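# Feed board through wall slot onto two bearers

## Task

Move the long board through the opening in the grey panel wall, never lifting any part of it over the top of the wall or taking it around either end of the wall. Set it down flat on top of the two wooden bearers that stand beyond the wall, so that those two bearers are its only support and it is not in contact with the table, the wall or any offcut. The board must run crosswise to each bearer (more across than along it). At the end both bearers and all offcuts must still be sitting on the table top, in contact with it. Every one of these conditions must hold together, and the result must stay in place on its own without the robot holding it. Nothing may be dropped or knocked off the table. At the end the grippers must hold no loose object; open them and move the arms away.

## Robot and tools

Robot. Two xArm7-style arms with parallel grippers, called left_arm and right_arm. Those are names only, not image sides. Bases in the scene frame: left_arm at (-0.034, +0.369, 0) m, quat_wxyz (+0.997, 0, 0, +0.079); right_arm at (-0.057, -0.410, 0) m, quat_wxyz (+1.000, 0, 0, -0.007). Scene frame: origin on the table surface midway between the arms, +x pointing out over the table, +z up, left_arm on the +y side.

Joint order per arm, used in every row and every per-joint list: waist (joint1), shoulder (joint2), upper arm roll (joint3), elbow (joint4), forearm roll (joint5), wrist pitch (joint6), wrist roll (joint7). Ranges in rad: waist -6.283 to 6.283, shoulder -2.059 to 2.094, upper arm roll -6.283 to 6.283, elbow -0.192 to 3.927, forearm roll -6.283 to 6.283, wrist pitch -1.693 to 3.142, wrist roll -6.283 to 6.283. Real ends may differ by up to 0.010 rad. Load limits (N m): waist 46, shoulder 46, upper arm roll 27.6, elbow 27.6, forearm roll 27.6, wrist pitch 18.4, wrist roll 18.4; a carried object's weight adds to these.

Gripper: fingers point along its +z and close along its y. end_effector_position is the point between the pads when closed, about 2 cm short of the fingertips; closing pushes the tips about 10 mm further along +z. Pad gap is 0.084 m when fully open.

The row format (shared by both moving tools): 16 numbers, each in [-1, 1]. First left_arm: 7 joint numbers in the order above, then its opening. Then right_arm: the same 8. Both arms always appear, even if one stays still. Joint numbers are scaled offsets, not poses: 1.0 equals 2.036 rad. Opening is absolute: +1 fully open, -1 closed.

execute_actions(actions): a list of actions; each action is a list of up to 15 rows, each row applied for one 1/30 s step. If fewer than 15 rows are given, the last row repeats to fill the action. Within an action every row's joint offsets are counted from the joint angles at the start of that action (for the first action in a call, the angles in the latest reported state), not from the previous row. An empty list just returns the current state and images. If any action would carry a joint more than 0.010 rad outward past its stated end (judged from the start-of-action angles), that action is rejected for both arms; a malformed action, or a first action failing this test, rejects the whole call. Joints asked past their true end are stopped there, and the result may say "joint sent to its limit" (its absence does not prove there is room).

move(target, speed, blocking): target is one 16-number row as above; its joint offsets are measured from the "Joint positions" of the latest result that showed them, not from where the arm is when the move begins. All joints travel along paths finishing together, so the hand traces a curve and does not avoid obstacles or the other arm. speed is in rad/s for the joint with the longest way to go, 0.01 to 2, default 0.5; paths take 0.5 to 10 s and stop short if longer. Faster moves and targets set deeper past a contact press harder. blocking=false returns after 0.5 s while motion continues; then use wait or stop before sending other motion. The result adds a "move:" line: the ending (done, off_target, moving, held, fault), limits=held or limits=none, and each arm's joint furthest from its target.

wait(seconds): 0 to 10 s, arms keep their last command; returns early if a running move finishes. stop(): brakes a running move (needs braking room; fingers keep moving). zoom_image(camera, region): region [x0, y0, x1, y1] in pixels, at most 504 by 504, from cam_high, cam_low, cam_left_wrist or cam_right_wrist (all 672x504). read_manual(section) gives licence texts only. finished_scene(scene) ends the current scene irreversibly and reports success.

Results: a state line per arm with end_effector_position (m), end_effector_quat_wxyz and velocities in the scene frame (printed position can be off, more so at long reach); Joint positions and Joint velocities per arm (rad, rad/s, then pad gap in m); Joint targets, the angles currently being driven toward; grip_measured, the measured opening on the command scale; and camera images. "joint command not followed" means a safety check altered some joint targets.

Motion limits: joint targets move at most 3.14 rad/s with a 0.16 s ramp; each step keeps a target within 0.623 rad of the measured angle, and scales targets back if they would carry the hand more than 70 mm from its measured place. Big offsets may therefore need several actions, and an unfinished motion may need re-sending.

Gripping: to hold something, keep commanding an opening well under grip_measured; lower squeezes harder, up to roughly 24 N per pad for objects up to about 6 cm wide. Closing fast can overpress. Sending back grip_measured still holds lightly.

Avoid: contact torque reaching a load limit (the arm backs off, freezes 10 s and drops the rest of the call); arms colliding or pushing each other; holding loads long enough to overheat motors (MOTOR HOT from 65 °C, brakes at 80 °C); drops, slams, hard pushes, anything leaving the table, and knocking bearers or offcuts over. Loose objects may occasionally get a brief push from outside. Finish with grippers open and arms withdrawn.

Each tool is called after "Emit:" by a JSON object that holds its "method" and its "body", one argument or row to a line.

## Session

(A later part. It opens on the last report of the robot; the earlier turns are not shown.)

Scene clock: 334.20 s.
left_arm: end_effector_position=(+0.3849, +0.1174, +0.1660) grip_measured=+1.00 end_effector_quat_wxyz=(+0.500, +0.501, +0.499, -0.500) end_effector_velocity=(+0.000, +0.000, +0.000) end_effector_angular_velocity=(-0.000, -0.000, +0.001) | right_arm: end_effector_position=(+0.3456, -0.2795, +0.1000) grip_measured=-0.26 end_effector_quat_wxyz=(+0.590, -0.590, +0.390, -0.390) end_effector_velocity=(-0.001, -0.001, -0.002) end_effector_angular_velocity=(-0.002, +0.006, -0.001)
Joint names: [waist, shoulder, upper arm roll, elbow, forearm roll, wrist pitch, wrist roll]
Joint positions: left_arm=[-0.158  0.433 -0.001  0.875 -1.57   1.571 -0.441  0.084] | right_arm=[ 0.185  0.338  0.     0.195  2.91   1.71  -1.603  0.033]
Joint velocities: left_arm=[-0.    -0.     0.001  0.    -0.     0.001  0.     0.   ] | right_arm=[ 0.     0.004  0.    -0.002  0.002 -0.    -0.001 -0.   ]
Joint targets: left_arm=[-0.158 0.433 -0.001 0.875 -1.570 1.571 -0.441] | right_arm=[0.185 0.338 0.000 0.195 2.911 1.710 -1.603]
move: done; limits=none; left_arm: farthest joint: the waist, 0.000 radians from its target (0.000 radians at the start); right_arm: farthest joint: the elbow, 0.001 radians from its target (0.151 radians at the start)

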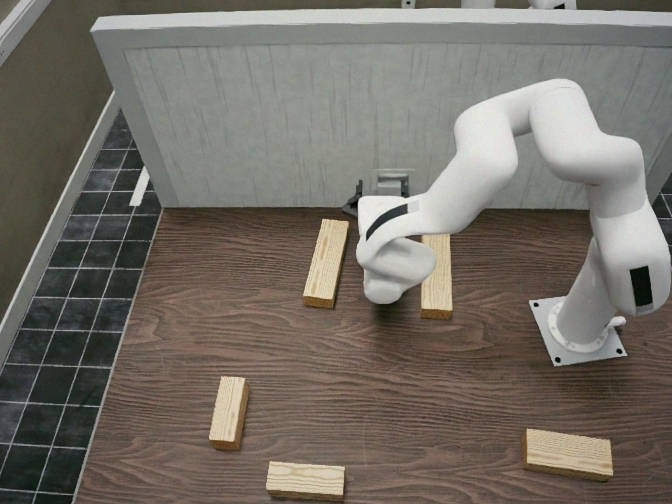

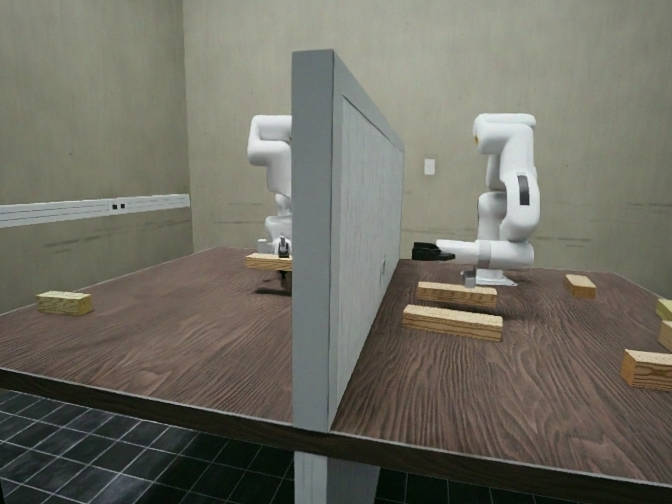

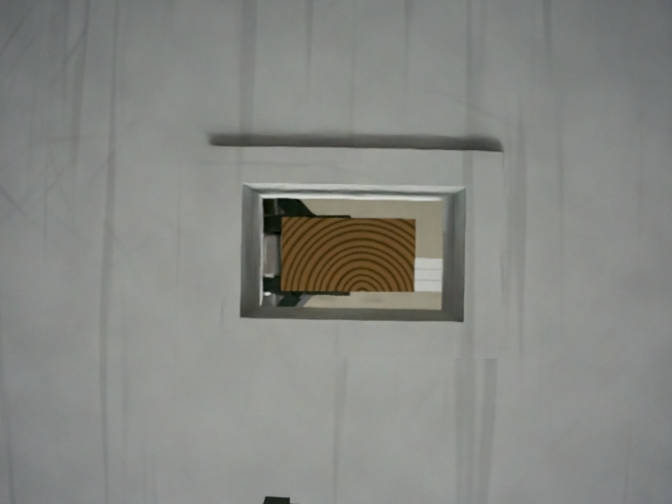

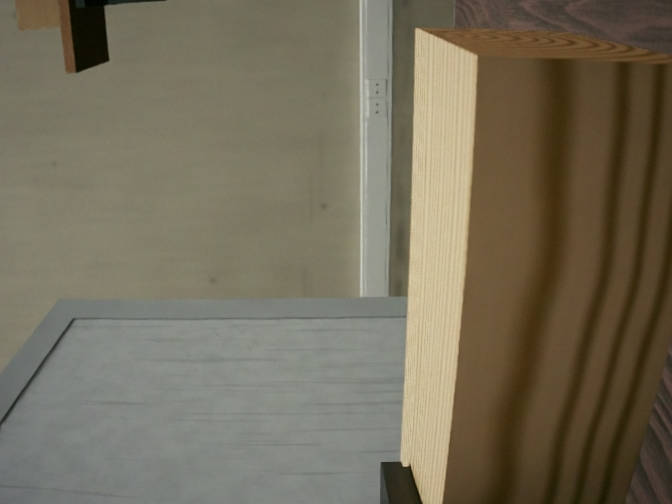

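Emit:
{"method": "move", "body": {
  "target": [0,0,0,0,0,0,0,1,0.1825,0.0074,0,0.0368,0.1839,-0.028,0.022,-1],
  "speed": 0.22,
  "blocking": false
}}

Emit:
{"method": "wait", "body": {
  "seconds": 0.5
}}

Emit:
{"method": "wait", "body": {
  "seconds": 3
}}

Scene clock: 394.53 s.
left_arm: end_effector_position=(+0.3849, +0.1174, +0.1660) grip_measured=+1.00 end_effector_quat_wxyz=(+0.500, +0.501, +0.499, -0.500) end_effector_velocity=(-0.001, -0.001, -0.001) end_effector_angular_velocity=(+0.000, +0.001, -0.002) | right_arm: end_effector_position=(+0.3480, -0.2651, +0.0993) grip_measured=-0.26 end_effector_quat_wxyz=(+0.588, -0.591, +0.390, -0.391) end_effector_velocity=(+0.005, +0.038, -0.000) end_effector_angular_velocity=(-0.008, -0.002, -0.000)
Joint names: [waist, shoulder, upper arm roll, elbow, forearm roll, wrist pitch, wrist roll]
Joint positions: left_arm=[-0.158  0.433 -0.001  0.875 -1.57   1.571 -0.441  0.084] | right_arm=[ 0.267  0.342  0.     0.211  2.992  1.697 -1.594  0.033]
Joint velocities: left_arm=[-0.     0.001 -0.001 -0.     0.001 -0.    -0.    -0.   ] | right_arm=[ 0.214  0.006 -0.001  0.043  0.216 -0.033  0.026  0.   ]
Joint targets: left_arm=[-0.158 0.433 -0.001 0.875 -1.570 1.571 -0.441] | right_arm=[0.288 0.342 0.000 0.216 3.014 1.694 -1.591]
move: running; limits=none; left_arm: farthest joint: the waist, 0.000 radians from its target (0.000 radians at the start); right_arm: farthest joint: the forearm roll, 0.292 radians from its target (0.374 radians at the start)

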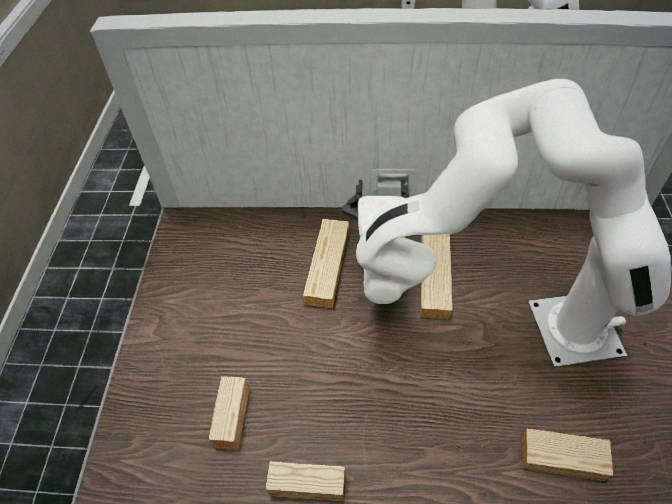

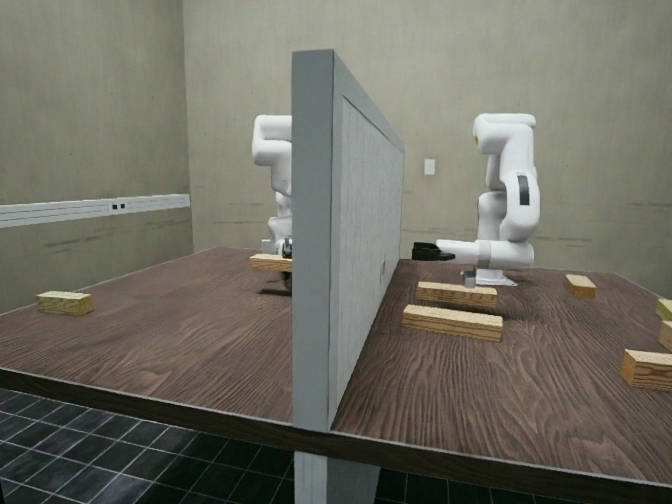

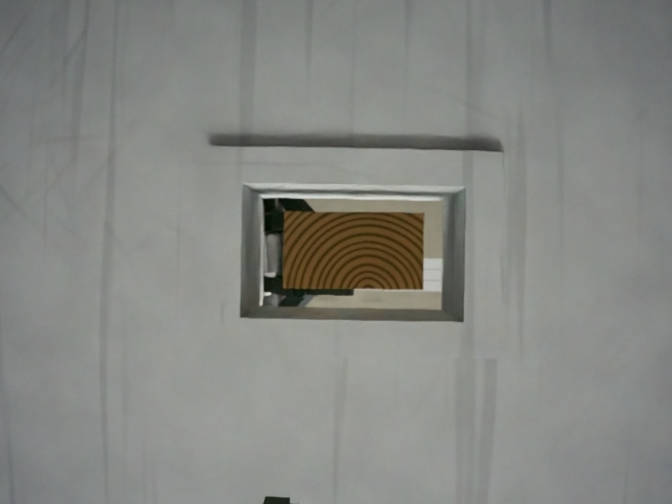

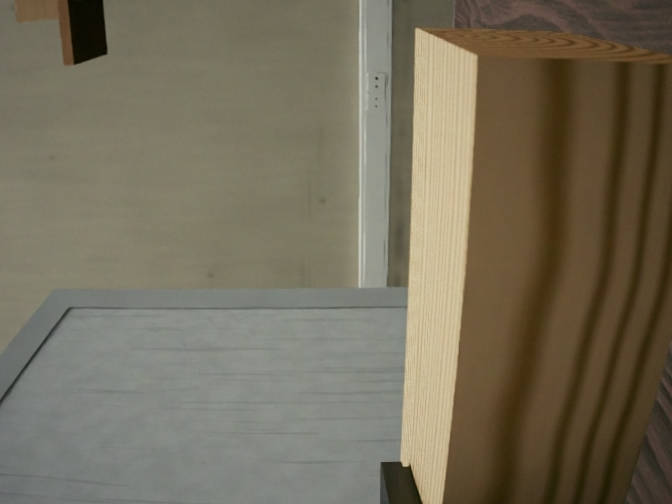

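Scene clock: 395.03 s.
left_arm: end_effector_position=(+0.3849, +0.1174, +0.1660) grip_measured=+1.00 end_effector_quat_wxyz=(+0.500, +0.501, +0.499, -0.500) end_effector_velocity=(-0.000, -0.000, +0.000) end_effector_angular_velocity=(-0.001, +0.000, -0.001) | right_arm: end_effector_position=(+0.3493, -0.2451, +0.0992) grip_measured=-0.26 end_effector_quat_wxyz=(+0.588, -0.592, +0.389, -0.391) end_effector_velocity=(-0.000, +0.041, -0.000) end_effector_angular_velocity=(+0.000, +0.000, +0.001)
Joint names: [waist, shoulder, upper arm roll, elbow, forearm roll, wrist pitch, wrist roll]
Joint positions: left_arm=[-0.158  0.433 -0.001  0.875 -1.57   1.571 -0.441  0.084] | right_arm=[ 0.374  0.346  0.     0.233  3.101  1.681 -1.58   0.033]
Joint velocities: left_arm=[-0.001 -0.     0.     0.     0.     0.001 -0.     0.   ] | right_arm=[ 0.216  0.01  -0.     0.043  0.216 -0.033  0.026  0.   ]
Joint targets: left_arm=[-0.158 0.433 -0.001 0.875 -1.570 1.571 -0.441] | right_arm=[0.396 0.347 0.000 0.237 3.123 1.677 -1.578]
earlier move: running; limits=none; left_arm: farthest joint: the waist, 0.000 radians from its target (0.000 radians at the start); right_arm: farthest joint: the forearm roll, 0.183 radians from its target (0.374 radians at the start)
wait: 0.50 s; no rest

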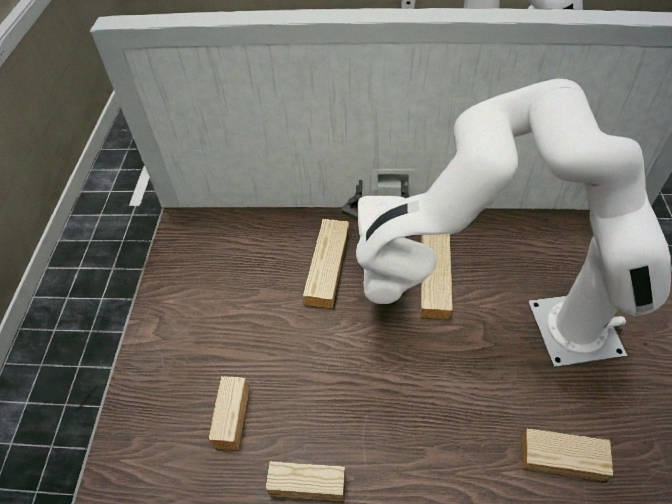

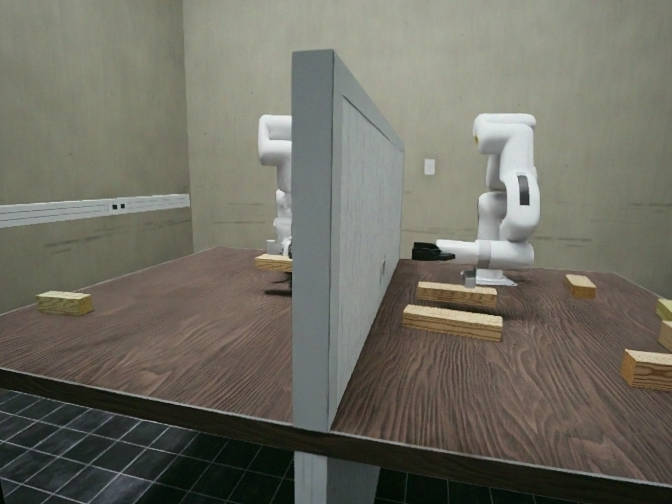

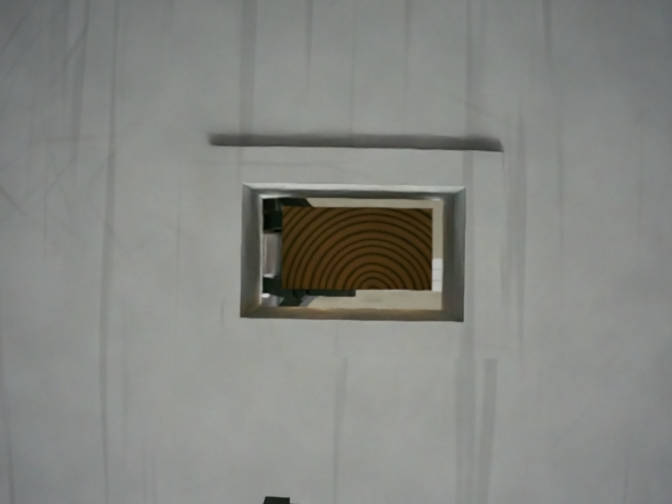

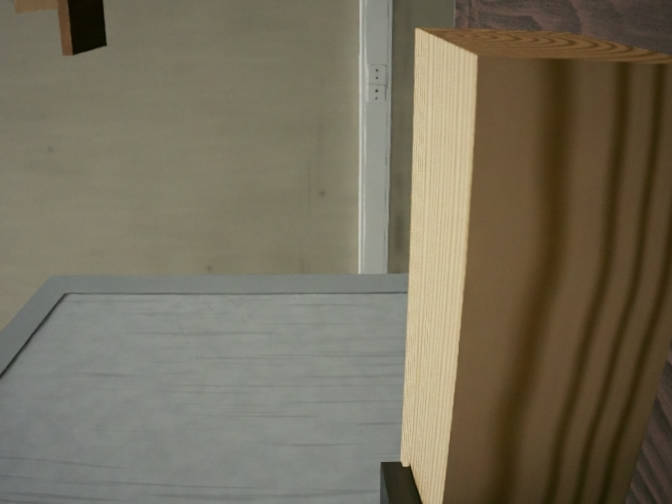

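Scene clock: 396.17 s.
left_arm: end_effector_position=(+0.3849, +0.1174, +0.1660) grip_measured=+1.00 end_effector_quat_wxyz=(+0.500, +0.501, +0.499, -0.500) end_effector_velocity=(+0.000, +0.001, -0.000) end_effector_angular_velocity=(+0.002, -0.001, +0.000) | right_arm: end_effector_position=(+0.3456, -0.2096, +0.1000) grip_measured=-0.26 end_effector_quat_wxyz=(+0.590, -0.590, +0.391, -0.390) end_effector_velocity=(-0.000, +0.001, -0.000) end_effector_angular_velocity=(-0.000, +0.001, +0.002)
Joint names: [waist, shoulder, upper arm roll, elbow, forearm roll, wrist pitch, wrist roll]
Joint positions: left_arm=[-0.158  0.433 -0.001  0.875 -1.57   1.571 -0.441  0.084] | right_arm=[ 0.557  0.353 -0.     0.27   3.285  1.653 -1.558  0.033]
Joint velocities: left_arm=[ 0.    -0.001  0.001  0.     0.002 -0.     0.     0.   ] | right_arm=[ 0.002  0.     0.001  0.001  0.    -0.001  0.     0.   ]
Joint targets: left_arm=[-0.158 0.433 -0.001 0.875 -1.570 1.571 -0.441] | right_arm=[0.557 0.353 0.000 0.270 3.285 1.653 -1.558]
earlier move: done; limits=none; left_arm: farthest joint: the waist, 0.000 radians from its target (0.000 radians at the start); right_arm: farthest joint: the waist, 0.000 radians from its target (0.371 radians at the start)
wait: 1.13 of 3 s (the move ended)

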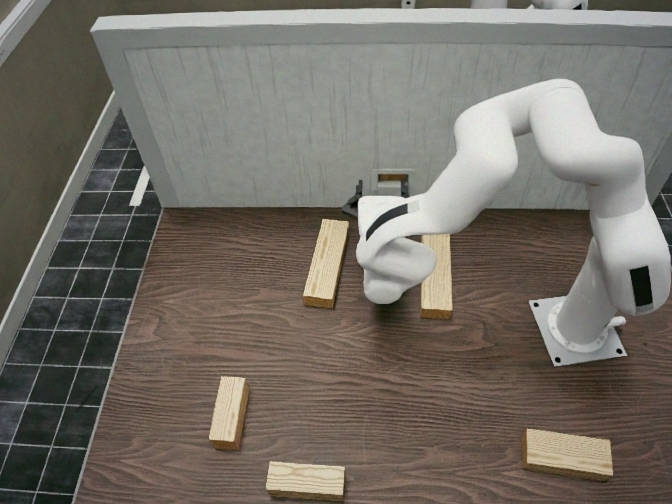

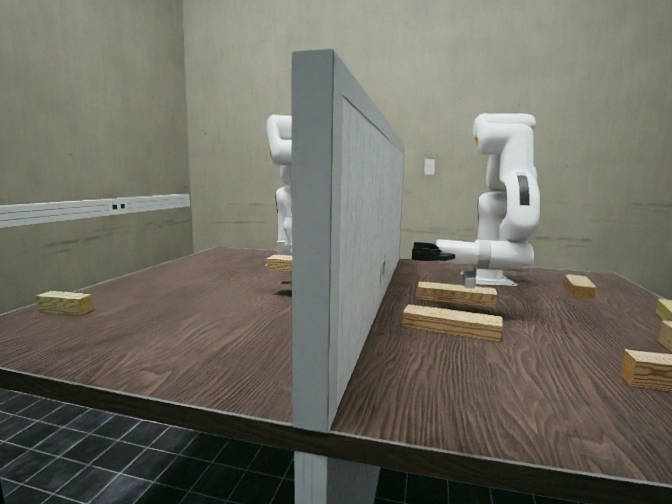

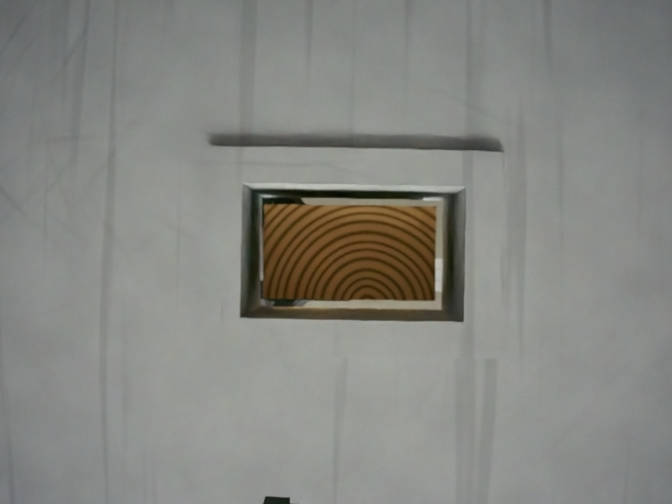

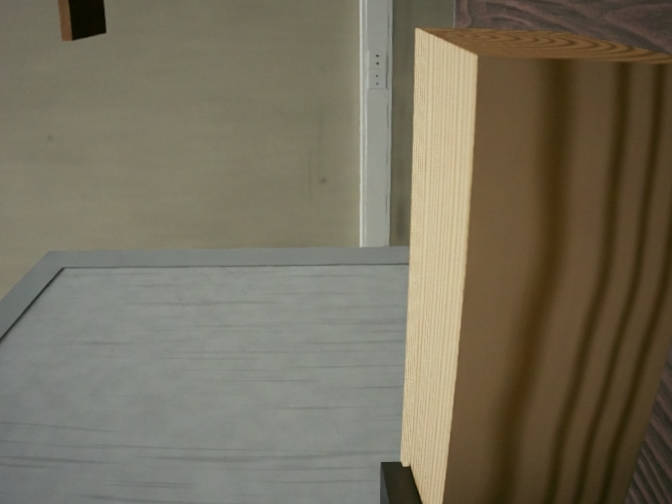

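Emit:
{"method": "move", "body": {
  "target": [0,-0.1596,0.0005,0.0977,0.7711,-0.2972,-0.5481,1,0.12,0.0196,0,0.0667,0.1197,-0.0462,-0.0082,-1],
  "speed": 1.5
}}

Scene clock: 430.53 s.
left_arm: end_effector_position=(+0.4509, +0.3691, +0.1697) grip_measured=+1.00 end_effector_quat_wxyz=(-0.000, +0.712, +0.702, -0.001) end_effector_velocity=(+0.002, +0.001, +0.003) end_effector_angular_velocity=(+0.003, -0.009, +0.000) | right_arm: end_effector_position=(+0.3456, -0.1397, +0.1000) grip_measured=-0.26 end_effector_quat_wxyz=(+0.590, -0.590, +0.391, -0.390) end_effector_velocity=(-0.000, +0.001, +0.000) end_effector_angular_velocity=(+0.001, -0.001, +0.002)
Joint names: [waist, shoulder, upper arm roll, elbow, forearm roll, wrist pitch, wrist roll]
Joint positions: left_arm=[-0.158  0.108  0.     1.073 -0.001  0.967 -1.557  0.084] | right_arm=[ 0.801  0.393 -0.     0.405  3.528  1.559 -1.575  0.033]
Joint velocities: left_arm=[-0.002 -0.003  0.003  0.004  0.003 -0.002 -0.001  0.   ] | right_arm=[ 0.001  0.     0.001  0.001 -0.     0.001  0.    -0.   ]
Joint targets: left_arm=[-0.158 0.108 0.000 1.074 -0.000 0.966 -1.557] | right_arm=[0.801 0.393 -0.000 0.406 3.528 1.559 -1.575]
move: done; limits=none; left_arm: farthest joint: the forearm roll, 0.001 radians from its target (1.570 radians at the start); right_arm: farthest joint: the waist, 0.001 radians from its target (0.244 radians at the start)

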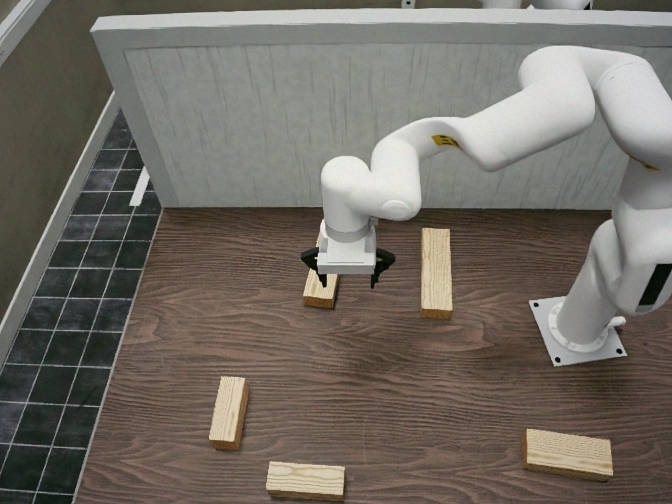

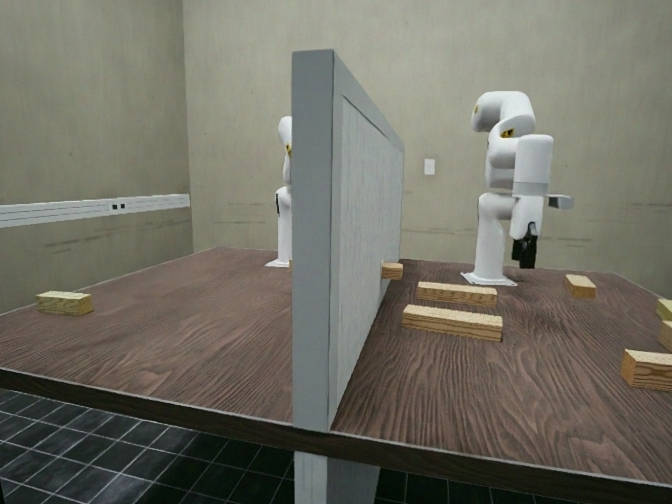

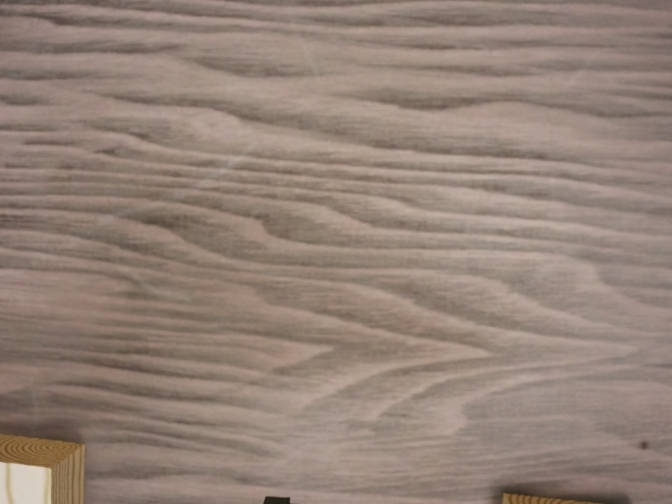

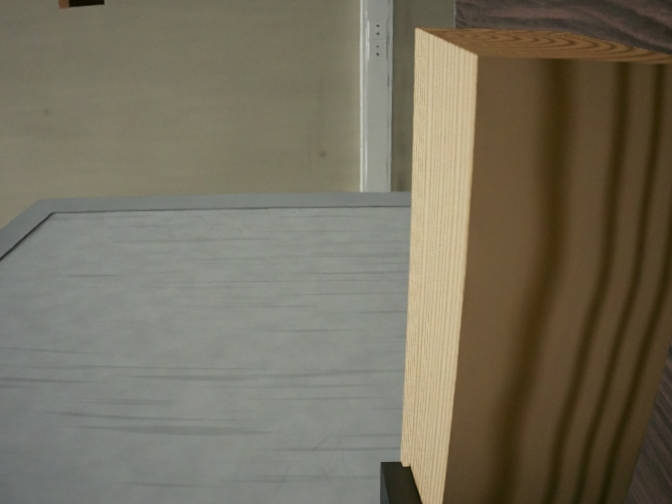

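Emit:
{"method": "move", "body": {
  "target": [-0.3168,0,0,0,0,0,-0.3168,1,0.0829,0.0417,0,0.0948,0.0844,-0.0447,-0.0289,-1],
  "speed": 0.8
}}

Scene clock: 451.87 s.
left_arm: end_effector_position=(+0.3540, +0.0783, +0.1697) grip_measured=+1.00 end_effector_quat_wxyz=(-0.001, +0.711, +0.703, -0.000) end_effector_velocity=(-0.006, -0.008, +0.000) end_effector_angular_velocity=(-0.001, +0.001, -0.018) | right_arm: end_effector_position=(+0.3455, -0.0629, +0.0964) grip_measured=-0.26 end_effector_quat_wxyz=(+0.589, -0.590, +0.391, -0.390) end_effector_velocity=(-0.001, +0.002, +0.000) end_effector_angular_velocity=(+0.002, -0.001, +0.003)
Joint names: [waist, shoulder, upper arm roll, elbow, forearm roll, wrist pitch, wrist roll]
Joint positions: left_arm=[-0.802  0.108  0.001  1.073 -0.001  0.967 -2.202  0.084] | right_arm=[ 0.969  0.478 -0.     0.598  3.7    1.468 -1.634  0.033]
Joint velocities: left_arm=[-0.01  -0.    -0.01   0.    -0.     0.    -0.001  0.   ] | right_arm=[ 0.002  0.001  0.002  0.002  0.001  0.001 -0.    -0.   ]
Joint targets: left_arm=[-0.803 0.108 0.000 1.073 -0.001 0.967 -2.202] | right_arm=[0.969 0.478 -0.000 0.598 3.700 1.468 -1.634]
move: done; limits=none; left_arm: farthest joint: the waist, 0.001 radians from its target (0.645 radians at the start); right_arm: farthest joint: the waist, 0.001 radians from its target (0.169 radians at the start)

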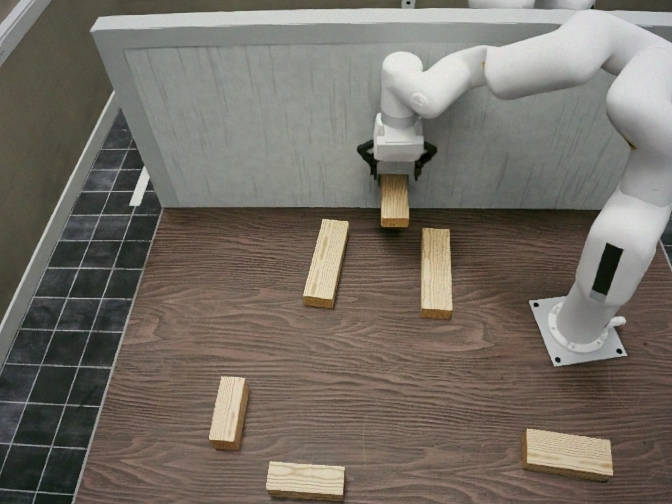

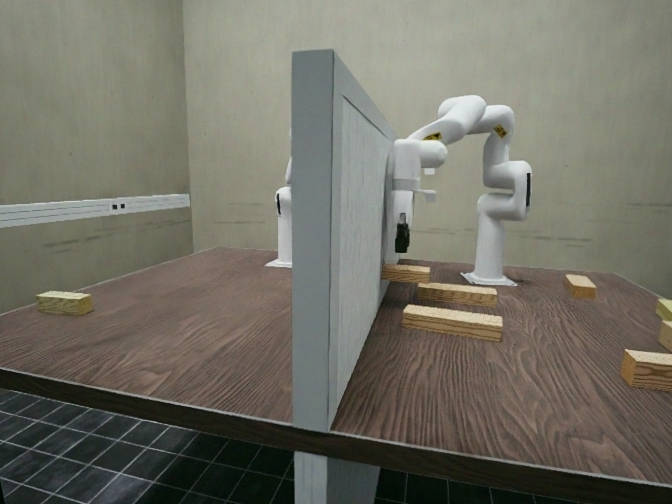

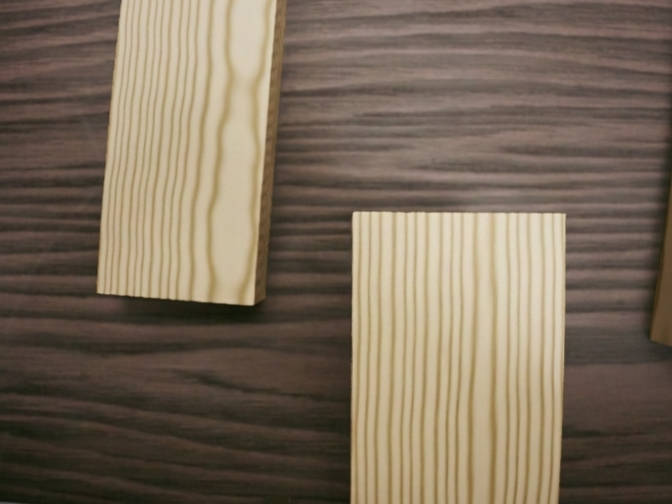

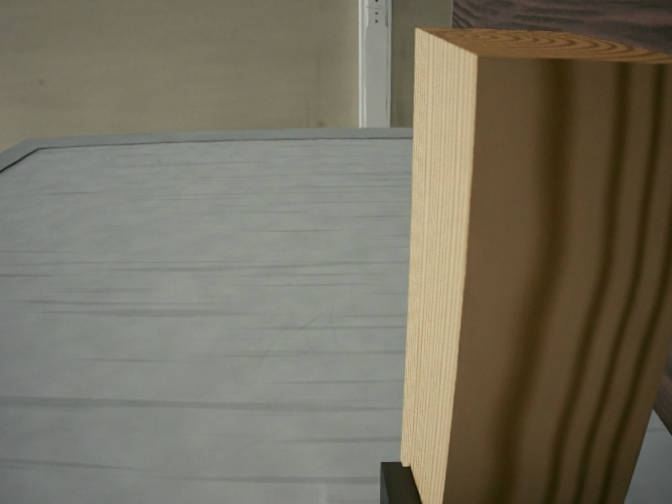

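Emit:
{"method": "execute_actions", "body": {
  "actions": [
    [[0,0,0,0,0,0,0,1,0,0,0,0,0,0,0,-0.7],[0,0,0,0,0,0,0,1,0,0,0,0,0,0,0,-0.45],[0,0,0,0,0,0,0,1,0,0,0,0,0,0,0,-0.33],[0,0,0,0,0,0,0,1,0,0,0,0,0,0,0,-0.28],[0,0,0,0,0,0,0,1,0,0,0,0,0,0,0,-0.25],[0,0,0,0,0,0,0,1,0,0,0,0,0,0,0,-0.22],[0,0,0,0,0,0,0,1,0,0,0,0,0,0,0,-0.19],[0,0,0,0,0,0,0,1,0,0,0,0,0,0,0,-0.16],[0,0,0,0,0,0,0,1,0,0,0,0,0,0,0,-0.12],[0,0,0,0,0,0,0,1,0,0,0,0,0,0,0,-0.08],[0,0,0,0,0,0,0,1,0,0,0,0,0,0,0,-0.03],[0,0,0,0,0,0,0,1,0,0,0,0,0,0,0,0.03],[0,0,0,0,0,0,0,1,0,0,0,0,0,0,0,0.08],[0,0,0,0,0,0,0,1,0,0,0,0,0,0,0,0.12],[0,0,0,0,0,0,0,1,0,0,0,0,0,0,0,0.15]]
  ]
}}

Scene clock: 469.17 s.
left_arm: end_effector_position=(+0.3539, +0.0783, +0.1697) grip_measured=+1.00 end_effector_quat_wxyz=(-0.001, +0.711, +0.703, -0.000) end_effector_velocity=(+0.001, +0.001, -0.000) end_effector_angular_velocity=(-0.000, +0.000, +0.003) | right_arm: end_effector_position=(+0.3458, -0.0626, +0.0971) grip_measured=+0.09 end_effector_quat_wxyz=(+0.590, -0.589, +0.391, -0.390) end_effector_velocity=(-0.002, -0.002, -0.005) end_effector_angular_velocity=(-0.009, +0.009, +0.000)
Joint names: [waist, shoulder, upper arm roll, elbow, forearm roll, wrist pitch, wrist roll]
Joint positions: left_arm=[-0.802  0.108  0.001  1.073 -0.001  0.967 -2.202  0.084] | right_arm=[ 0.969  0.477 -0.     0.599  3.7    1.468 -1.634  0.048]
Joint velocities: left_arm=[ 0.001  0.001  0.001  0.    -0.001 -0.    -0.    -0.   ] | right_arm=[-0.001  0.004  0.    -0.006 -0.001 -0.004 -0.001  0.048]
Joint targets: left_arm=[-0.802 0.108 0.001 1.073 -0.001 0.967 -2.202] | right_arm=[0.969 0.478 -0.000 0.598 3.700 1.468 -1.634]

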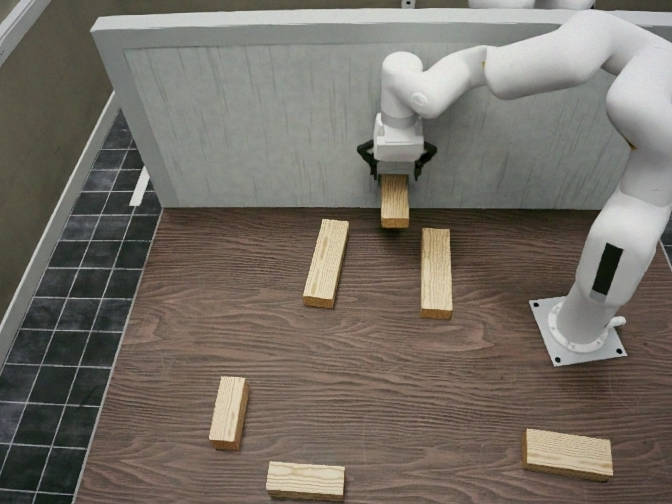

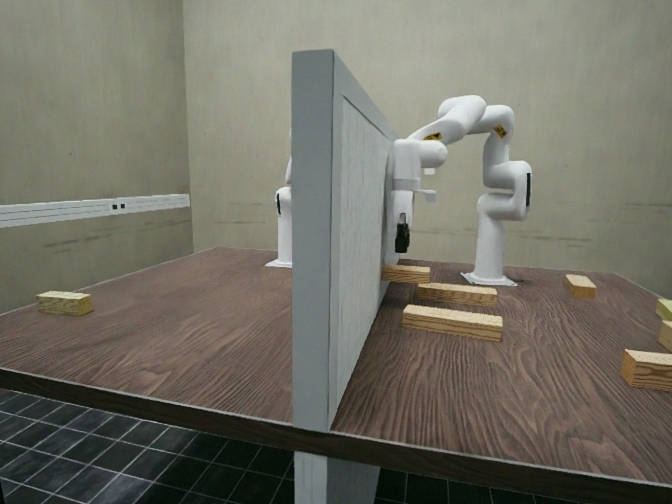

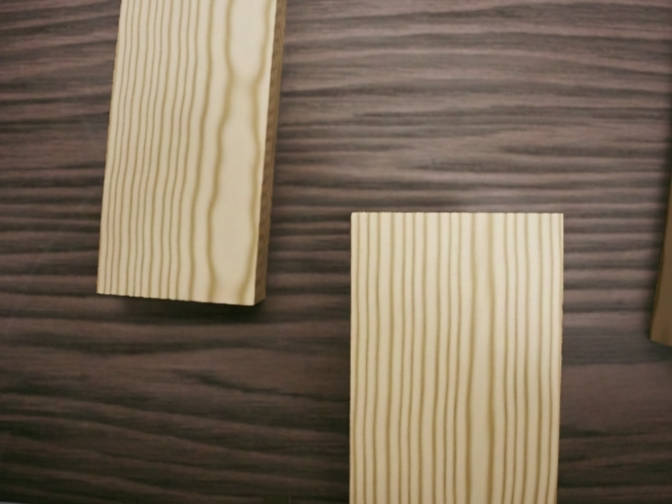

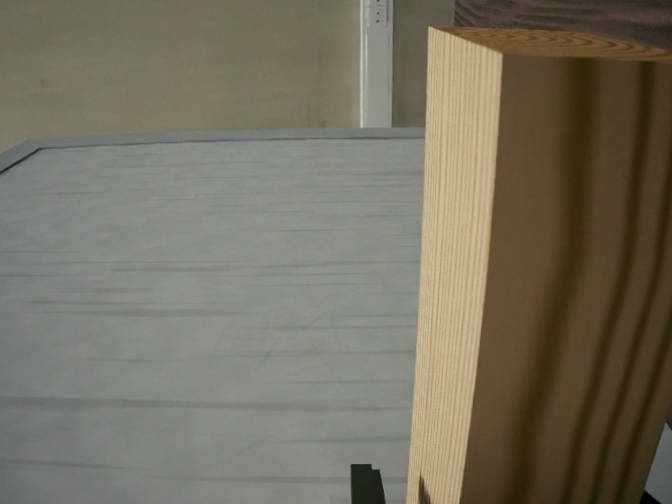

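Emit:
{"method": "move", "body": {
  "target": [0,0.0567,0,-0.0404,0,-0.0981,0,1,-0.0915,-0.0328,0,-0.0996,-0.0931,0.0567,0.0336,0.15],
  "speed": 0.45
}}

Scene clock: 489.87 s.
left_arm: end_effector_position=(+0.3548, +0.0778, +0.0973) grip_measured=+1.00 end_effector_quat_wxyz=(+0.001, +0.711, +0.703, -0.000) end_effector_velocity=(-0.002, +0.002, -0.004) end_effector_angular_velocity=(+0.005, +0.007, +0.001) | right_arm: end_effector_position=(+0.3455, -0.1465, +0.0953) grip_measured=+0.14 end_effector_quat_wxyz=(+0.590, -0.589, +0.390, -0.390) end_effector_velocity=(+0.000, -0.003, -0.001) end_effector_angular_velocity=(-0.003, +0.002, -0.005)
Joint names: [waist, shoulder, upper arm roll, elbow, forearm roll, wrist pitch, wrist roll]
Joint positions: left_arm=[-0.802  0.223  0.001  0.992 -0.001  0.767 -2.202  0.084] | right_arm=[ 0.783  0.41  -0.     0.397  3.511  1.584 -1.565  0.05 ]
Joint velocities: left_arm=[ 0.001  0.004 -0.    -0.004 -0.    -0.     0.     0.   ] | right_arm=[-0.003 -0.001 -0.002 -0.004 -0.    -0.     0.     0.   ]
Joint targets: left_arm=[-0.802 0.224 0.001 0.991 -0.001 0.767 -2.202] | right_arm=[0.783 0.410 -0.000 0.396 3.511 1.584 -1.565]
move: done; limits=none; left_arm: farthest joint: the elbow, 0.001 radians from its target (0.083 radians at the start); right_arm: farthest joint: the waist, 0.001 radians from its target (0.186 radians at the start)

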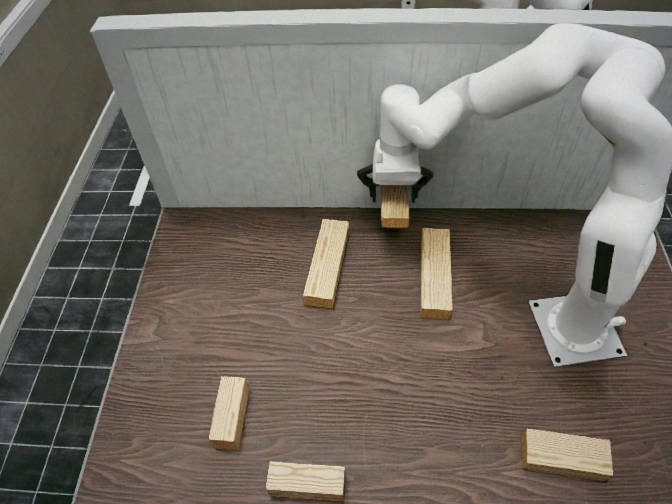

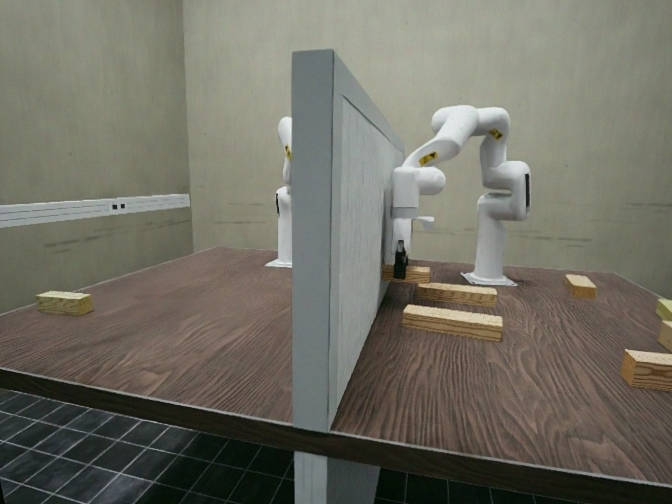

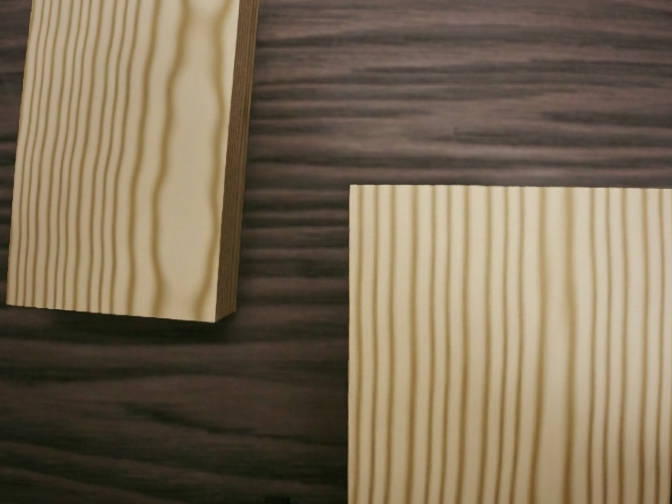

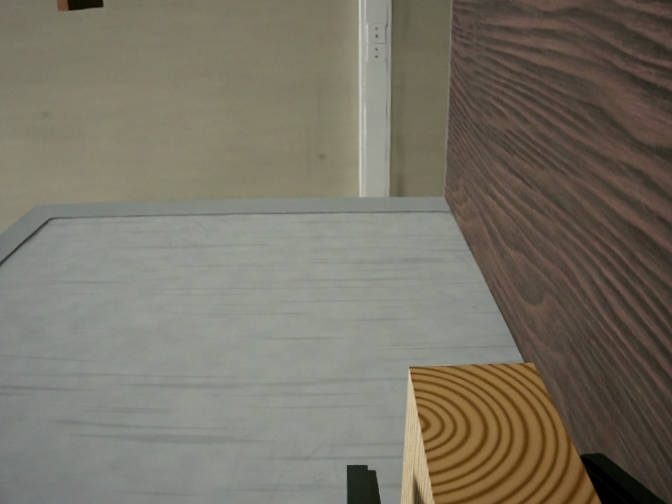

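Emit:
{"method": "execute_actions", "body": {
  "actions": [
    [[0,0,0,0,0,0,0,1,0,0,0,0,0,0,0,0.06],[0,0,0,0,0,0,0,1,0,0,0,0,0,0,0,-0.02],[0,0,0,0,0,0,0,1,0,0,0,0,0,0,0,-0.08],[0,0,0,0,0,0,0,1,0,0,0,0,0,0,0,-0.13],[0,0,0,0,0,0,0,1,0,0,0,0,0,0,0,-0.17],[0,0,0,0,0,0,0,1,0,0,0,0,0,0,0,-0.2],[0,0,0,0,0,0,0,1,0,0,0,0,0,0,0,-0.23],[0,0,0,0,0,0,0,1,0,0,0,0,0,0,0,-0.26],[0,0,0,0,0,0,0,1,0,0,0,0,0,0,0,-0.29],[0,0,0,0,0,0,0,1,0,0,0,0,0,0,0,-0.33],[0,0,0,0,0,0,0,1,0,0,0,0,0,0,0,-0.4],[0,0,0,0,0,0,0,1,0,0,0,0,0,0,0,-0.5],[0,0,0,0,0,0,0,1,0,0,0,0,0,0,0,-0.65],[0,0,0,0,0,0,0,1,0,0,0,0,0,0,0,-0.8],[0,0,0,0,0,0,0,1,0,0,0,0,0,0,0,-1]]
  ]
}}

Scene clock: 500.33 s.
left_arm: end_effector_position=(+0.3548, +0.0778, +0.0973) grip_measured=+1.00 end_effector_quat_wxyz=(+0.001, +0.711, +0.703, -0.000) end_effector_velocity=(-0.000, -0.001, +0.000) end_effector_angular_velocity=(-0.000, -0.001, -0.002) | right_arm: end_effector_position=(+0.3454, -0.1465, +0.0951) grip_measured=-0.26 end_effector_quat_wxyz=(+0.590, -0.590, +0.390, -0.390) end_effector_velocity=(+0.000, -0.000, -0.000) end_effector_angular_velocity=(-0.000, +0.000, -0.001)
Joint names: [waist, shoulder, upper arm roll, elbow, forearm roll, wrist pitch, wrist roll]
Joint positions: left_arm=[-0.802  0.223  0.001  0.992 -0.001  0.767 -2.202  0.084] | right_arm=[ 0.783  0.411 -0.     0.397  3.511  1.584 -1.566  0.033]
Joint velocities: left_arm=[-0.001 -0.    -0.001  0.     0.001 -0.    -0.     0.   ] | right_arm=[-0.001  0.001  0.    -0.     0.     0.001  0.     0.   ]
Joint targets: left_arm=[-0.802 0.223 0.001 0.992 -0.001 0.767 -2.202] | right_arm=[0.783 0.410 -0.000 0.397 3.511 1.584 -1.565]

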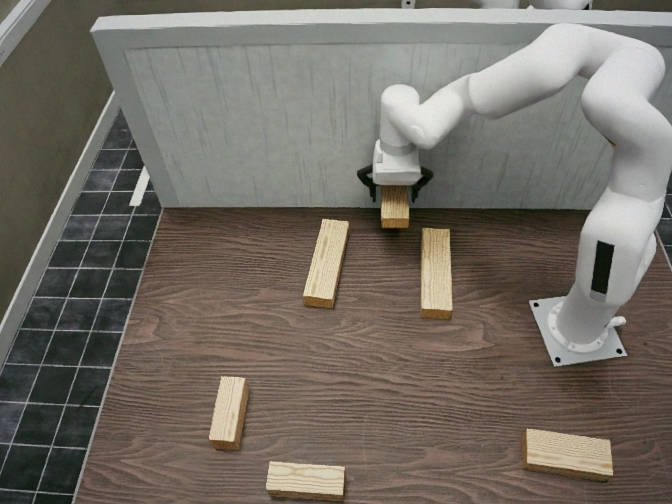

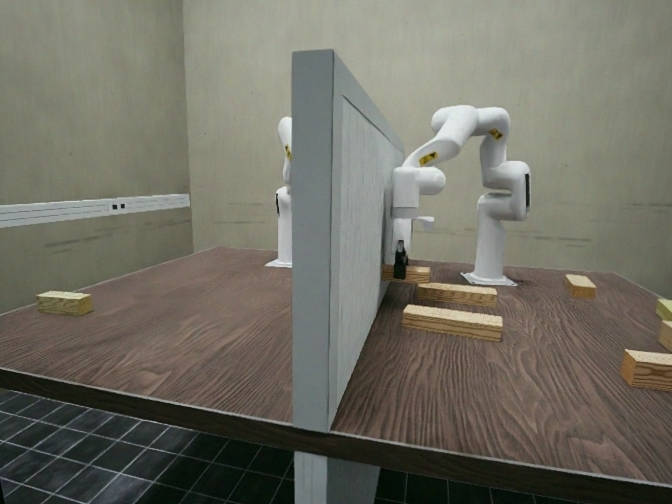

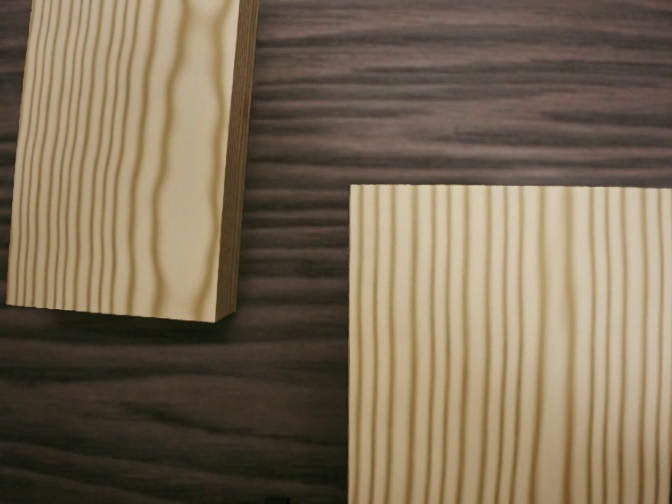

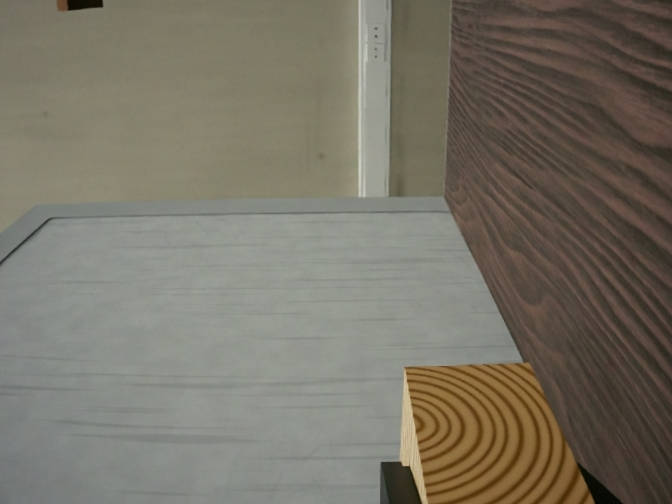

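Emit:
{"method": "move", "body": {
  "target": [-0.0012,-0.0022,0,-0.0031,0,-0.0009,-0.0012,0.9,0.0915,0.032,0,0.0986,0.093,-0.0575,-0.0322,-1],
  "speed": 0.3
}}

Scene clock: 515.37 s.
left_arm: end_effector_position=(+0.3528, +0.0778, +0.0973) grip_measured=+0.90 end_effector_quat_wxyz=(+0.001, +0.711, +0.703, -0.000) end_effector_velocity=(+0.000, -0.001, +0.000) end_effector_angular_velocity=(-0.001, -0.002, -0.002) | right_arm: end_effector_position=(+0.3453, -0.0632, +0.0966) grip_measured=-0.26 end_effector_quat_wxyz=(+0.590, -0.589, +0.392, -0.389) end_effector_velocity=(-0.002, +0.005, +0.001) end_effector_angular_velocity=(+0.005, -0.001, +0.008)
Joint names: [waist, shoulder, upper arm roll, elbow, forearm roll, wrist pitch, wrist roll]
Joint positions: left_arm=[-0.804  0.219  0.001  0.985 -0.001  0.765 -2.204  0.08 ] | right_arm=[ 0.969  0.476 -0.001  0.597  3.7    1.467 -1.631  0.033]
Joint velocities: left_arm=[-0.002 -0.001  0.001  0.     0.    -0.001  0.    -0.   ] | right_arm=[ 0.004  0.001  0.005  0.006 -0.    -0.001 -0.    -0.   ]
Joint targets: left_arm=[-0.804 0.219 0.001 0.985 -0.001 0.765 -2.204] | right_arm=[0.970 0.476 -0.000 0.597 3.700 1.467 -1.631]
move: done; limits=none; left_arm: farthest joint: the waist, 0.000 radians from its target (0.003 radians at the start); right_arm: farthest joint: the upper arm roll, 0.001 radians from its target (0.000 radians at the start)

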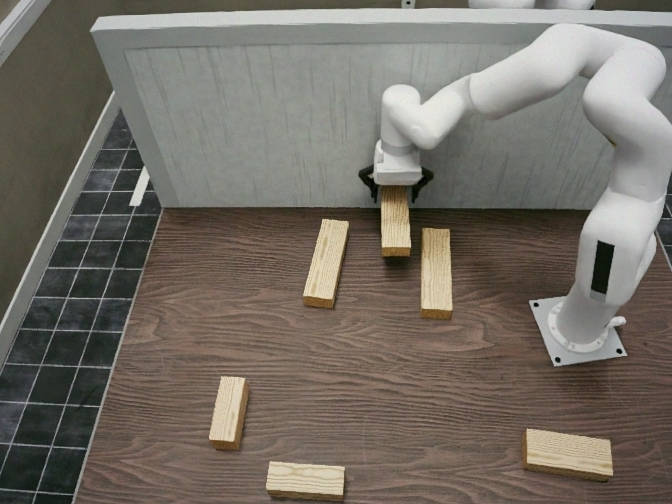

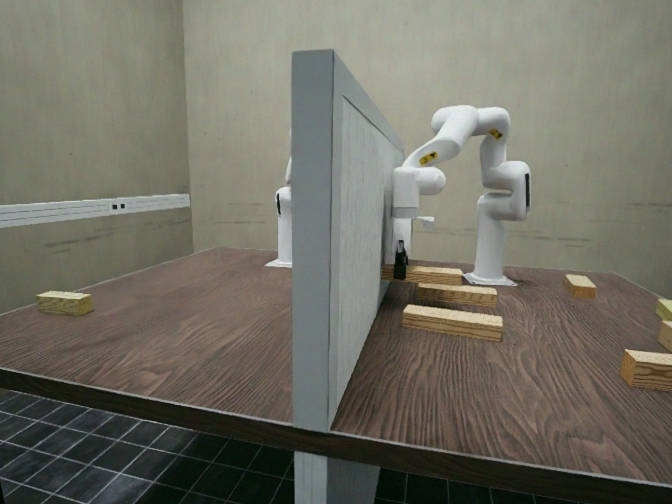

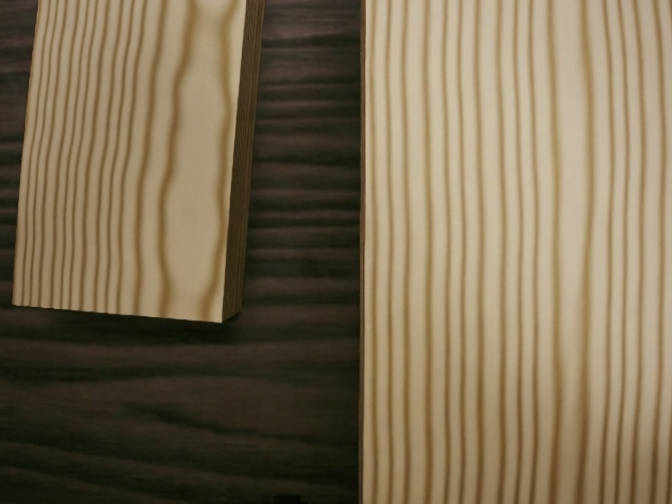

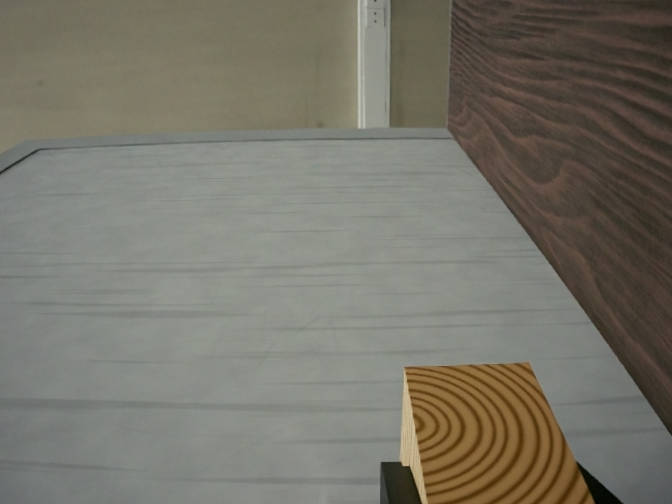

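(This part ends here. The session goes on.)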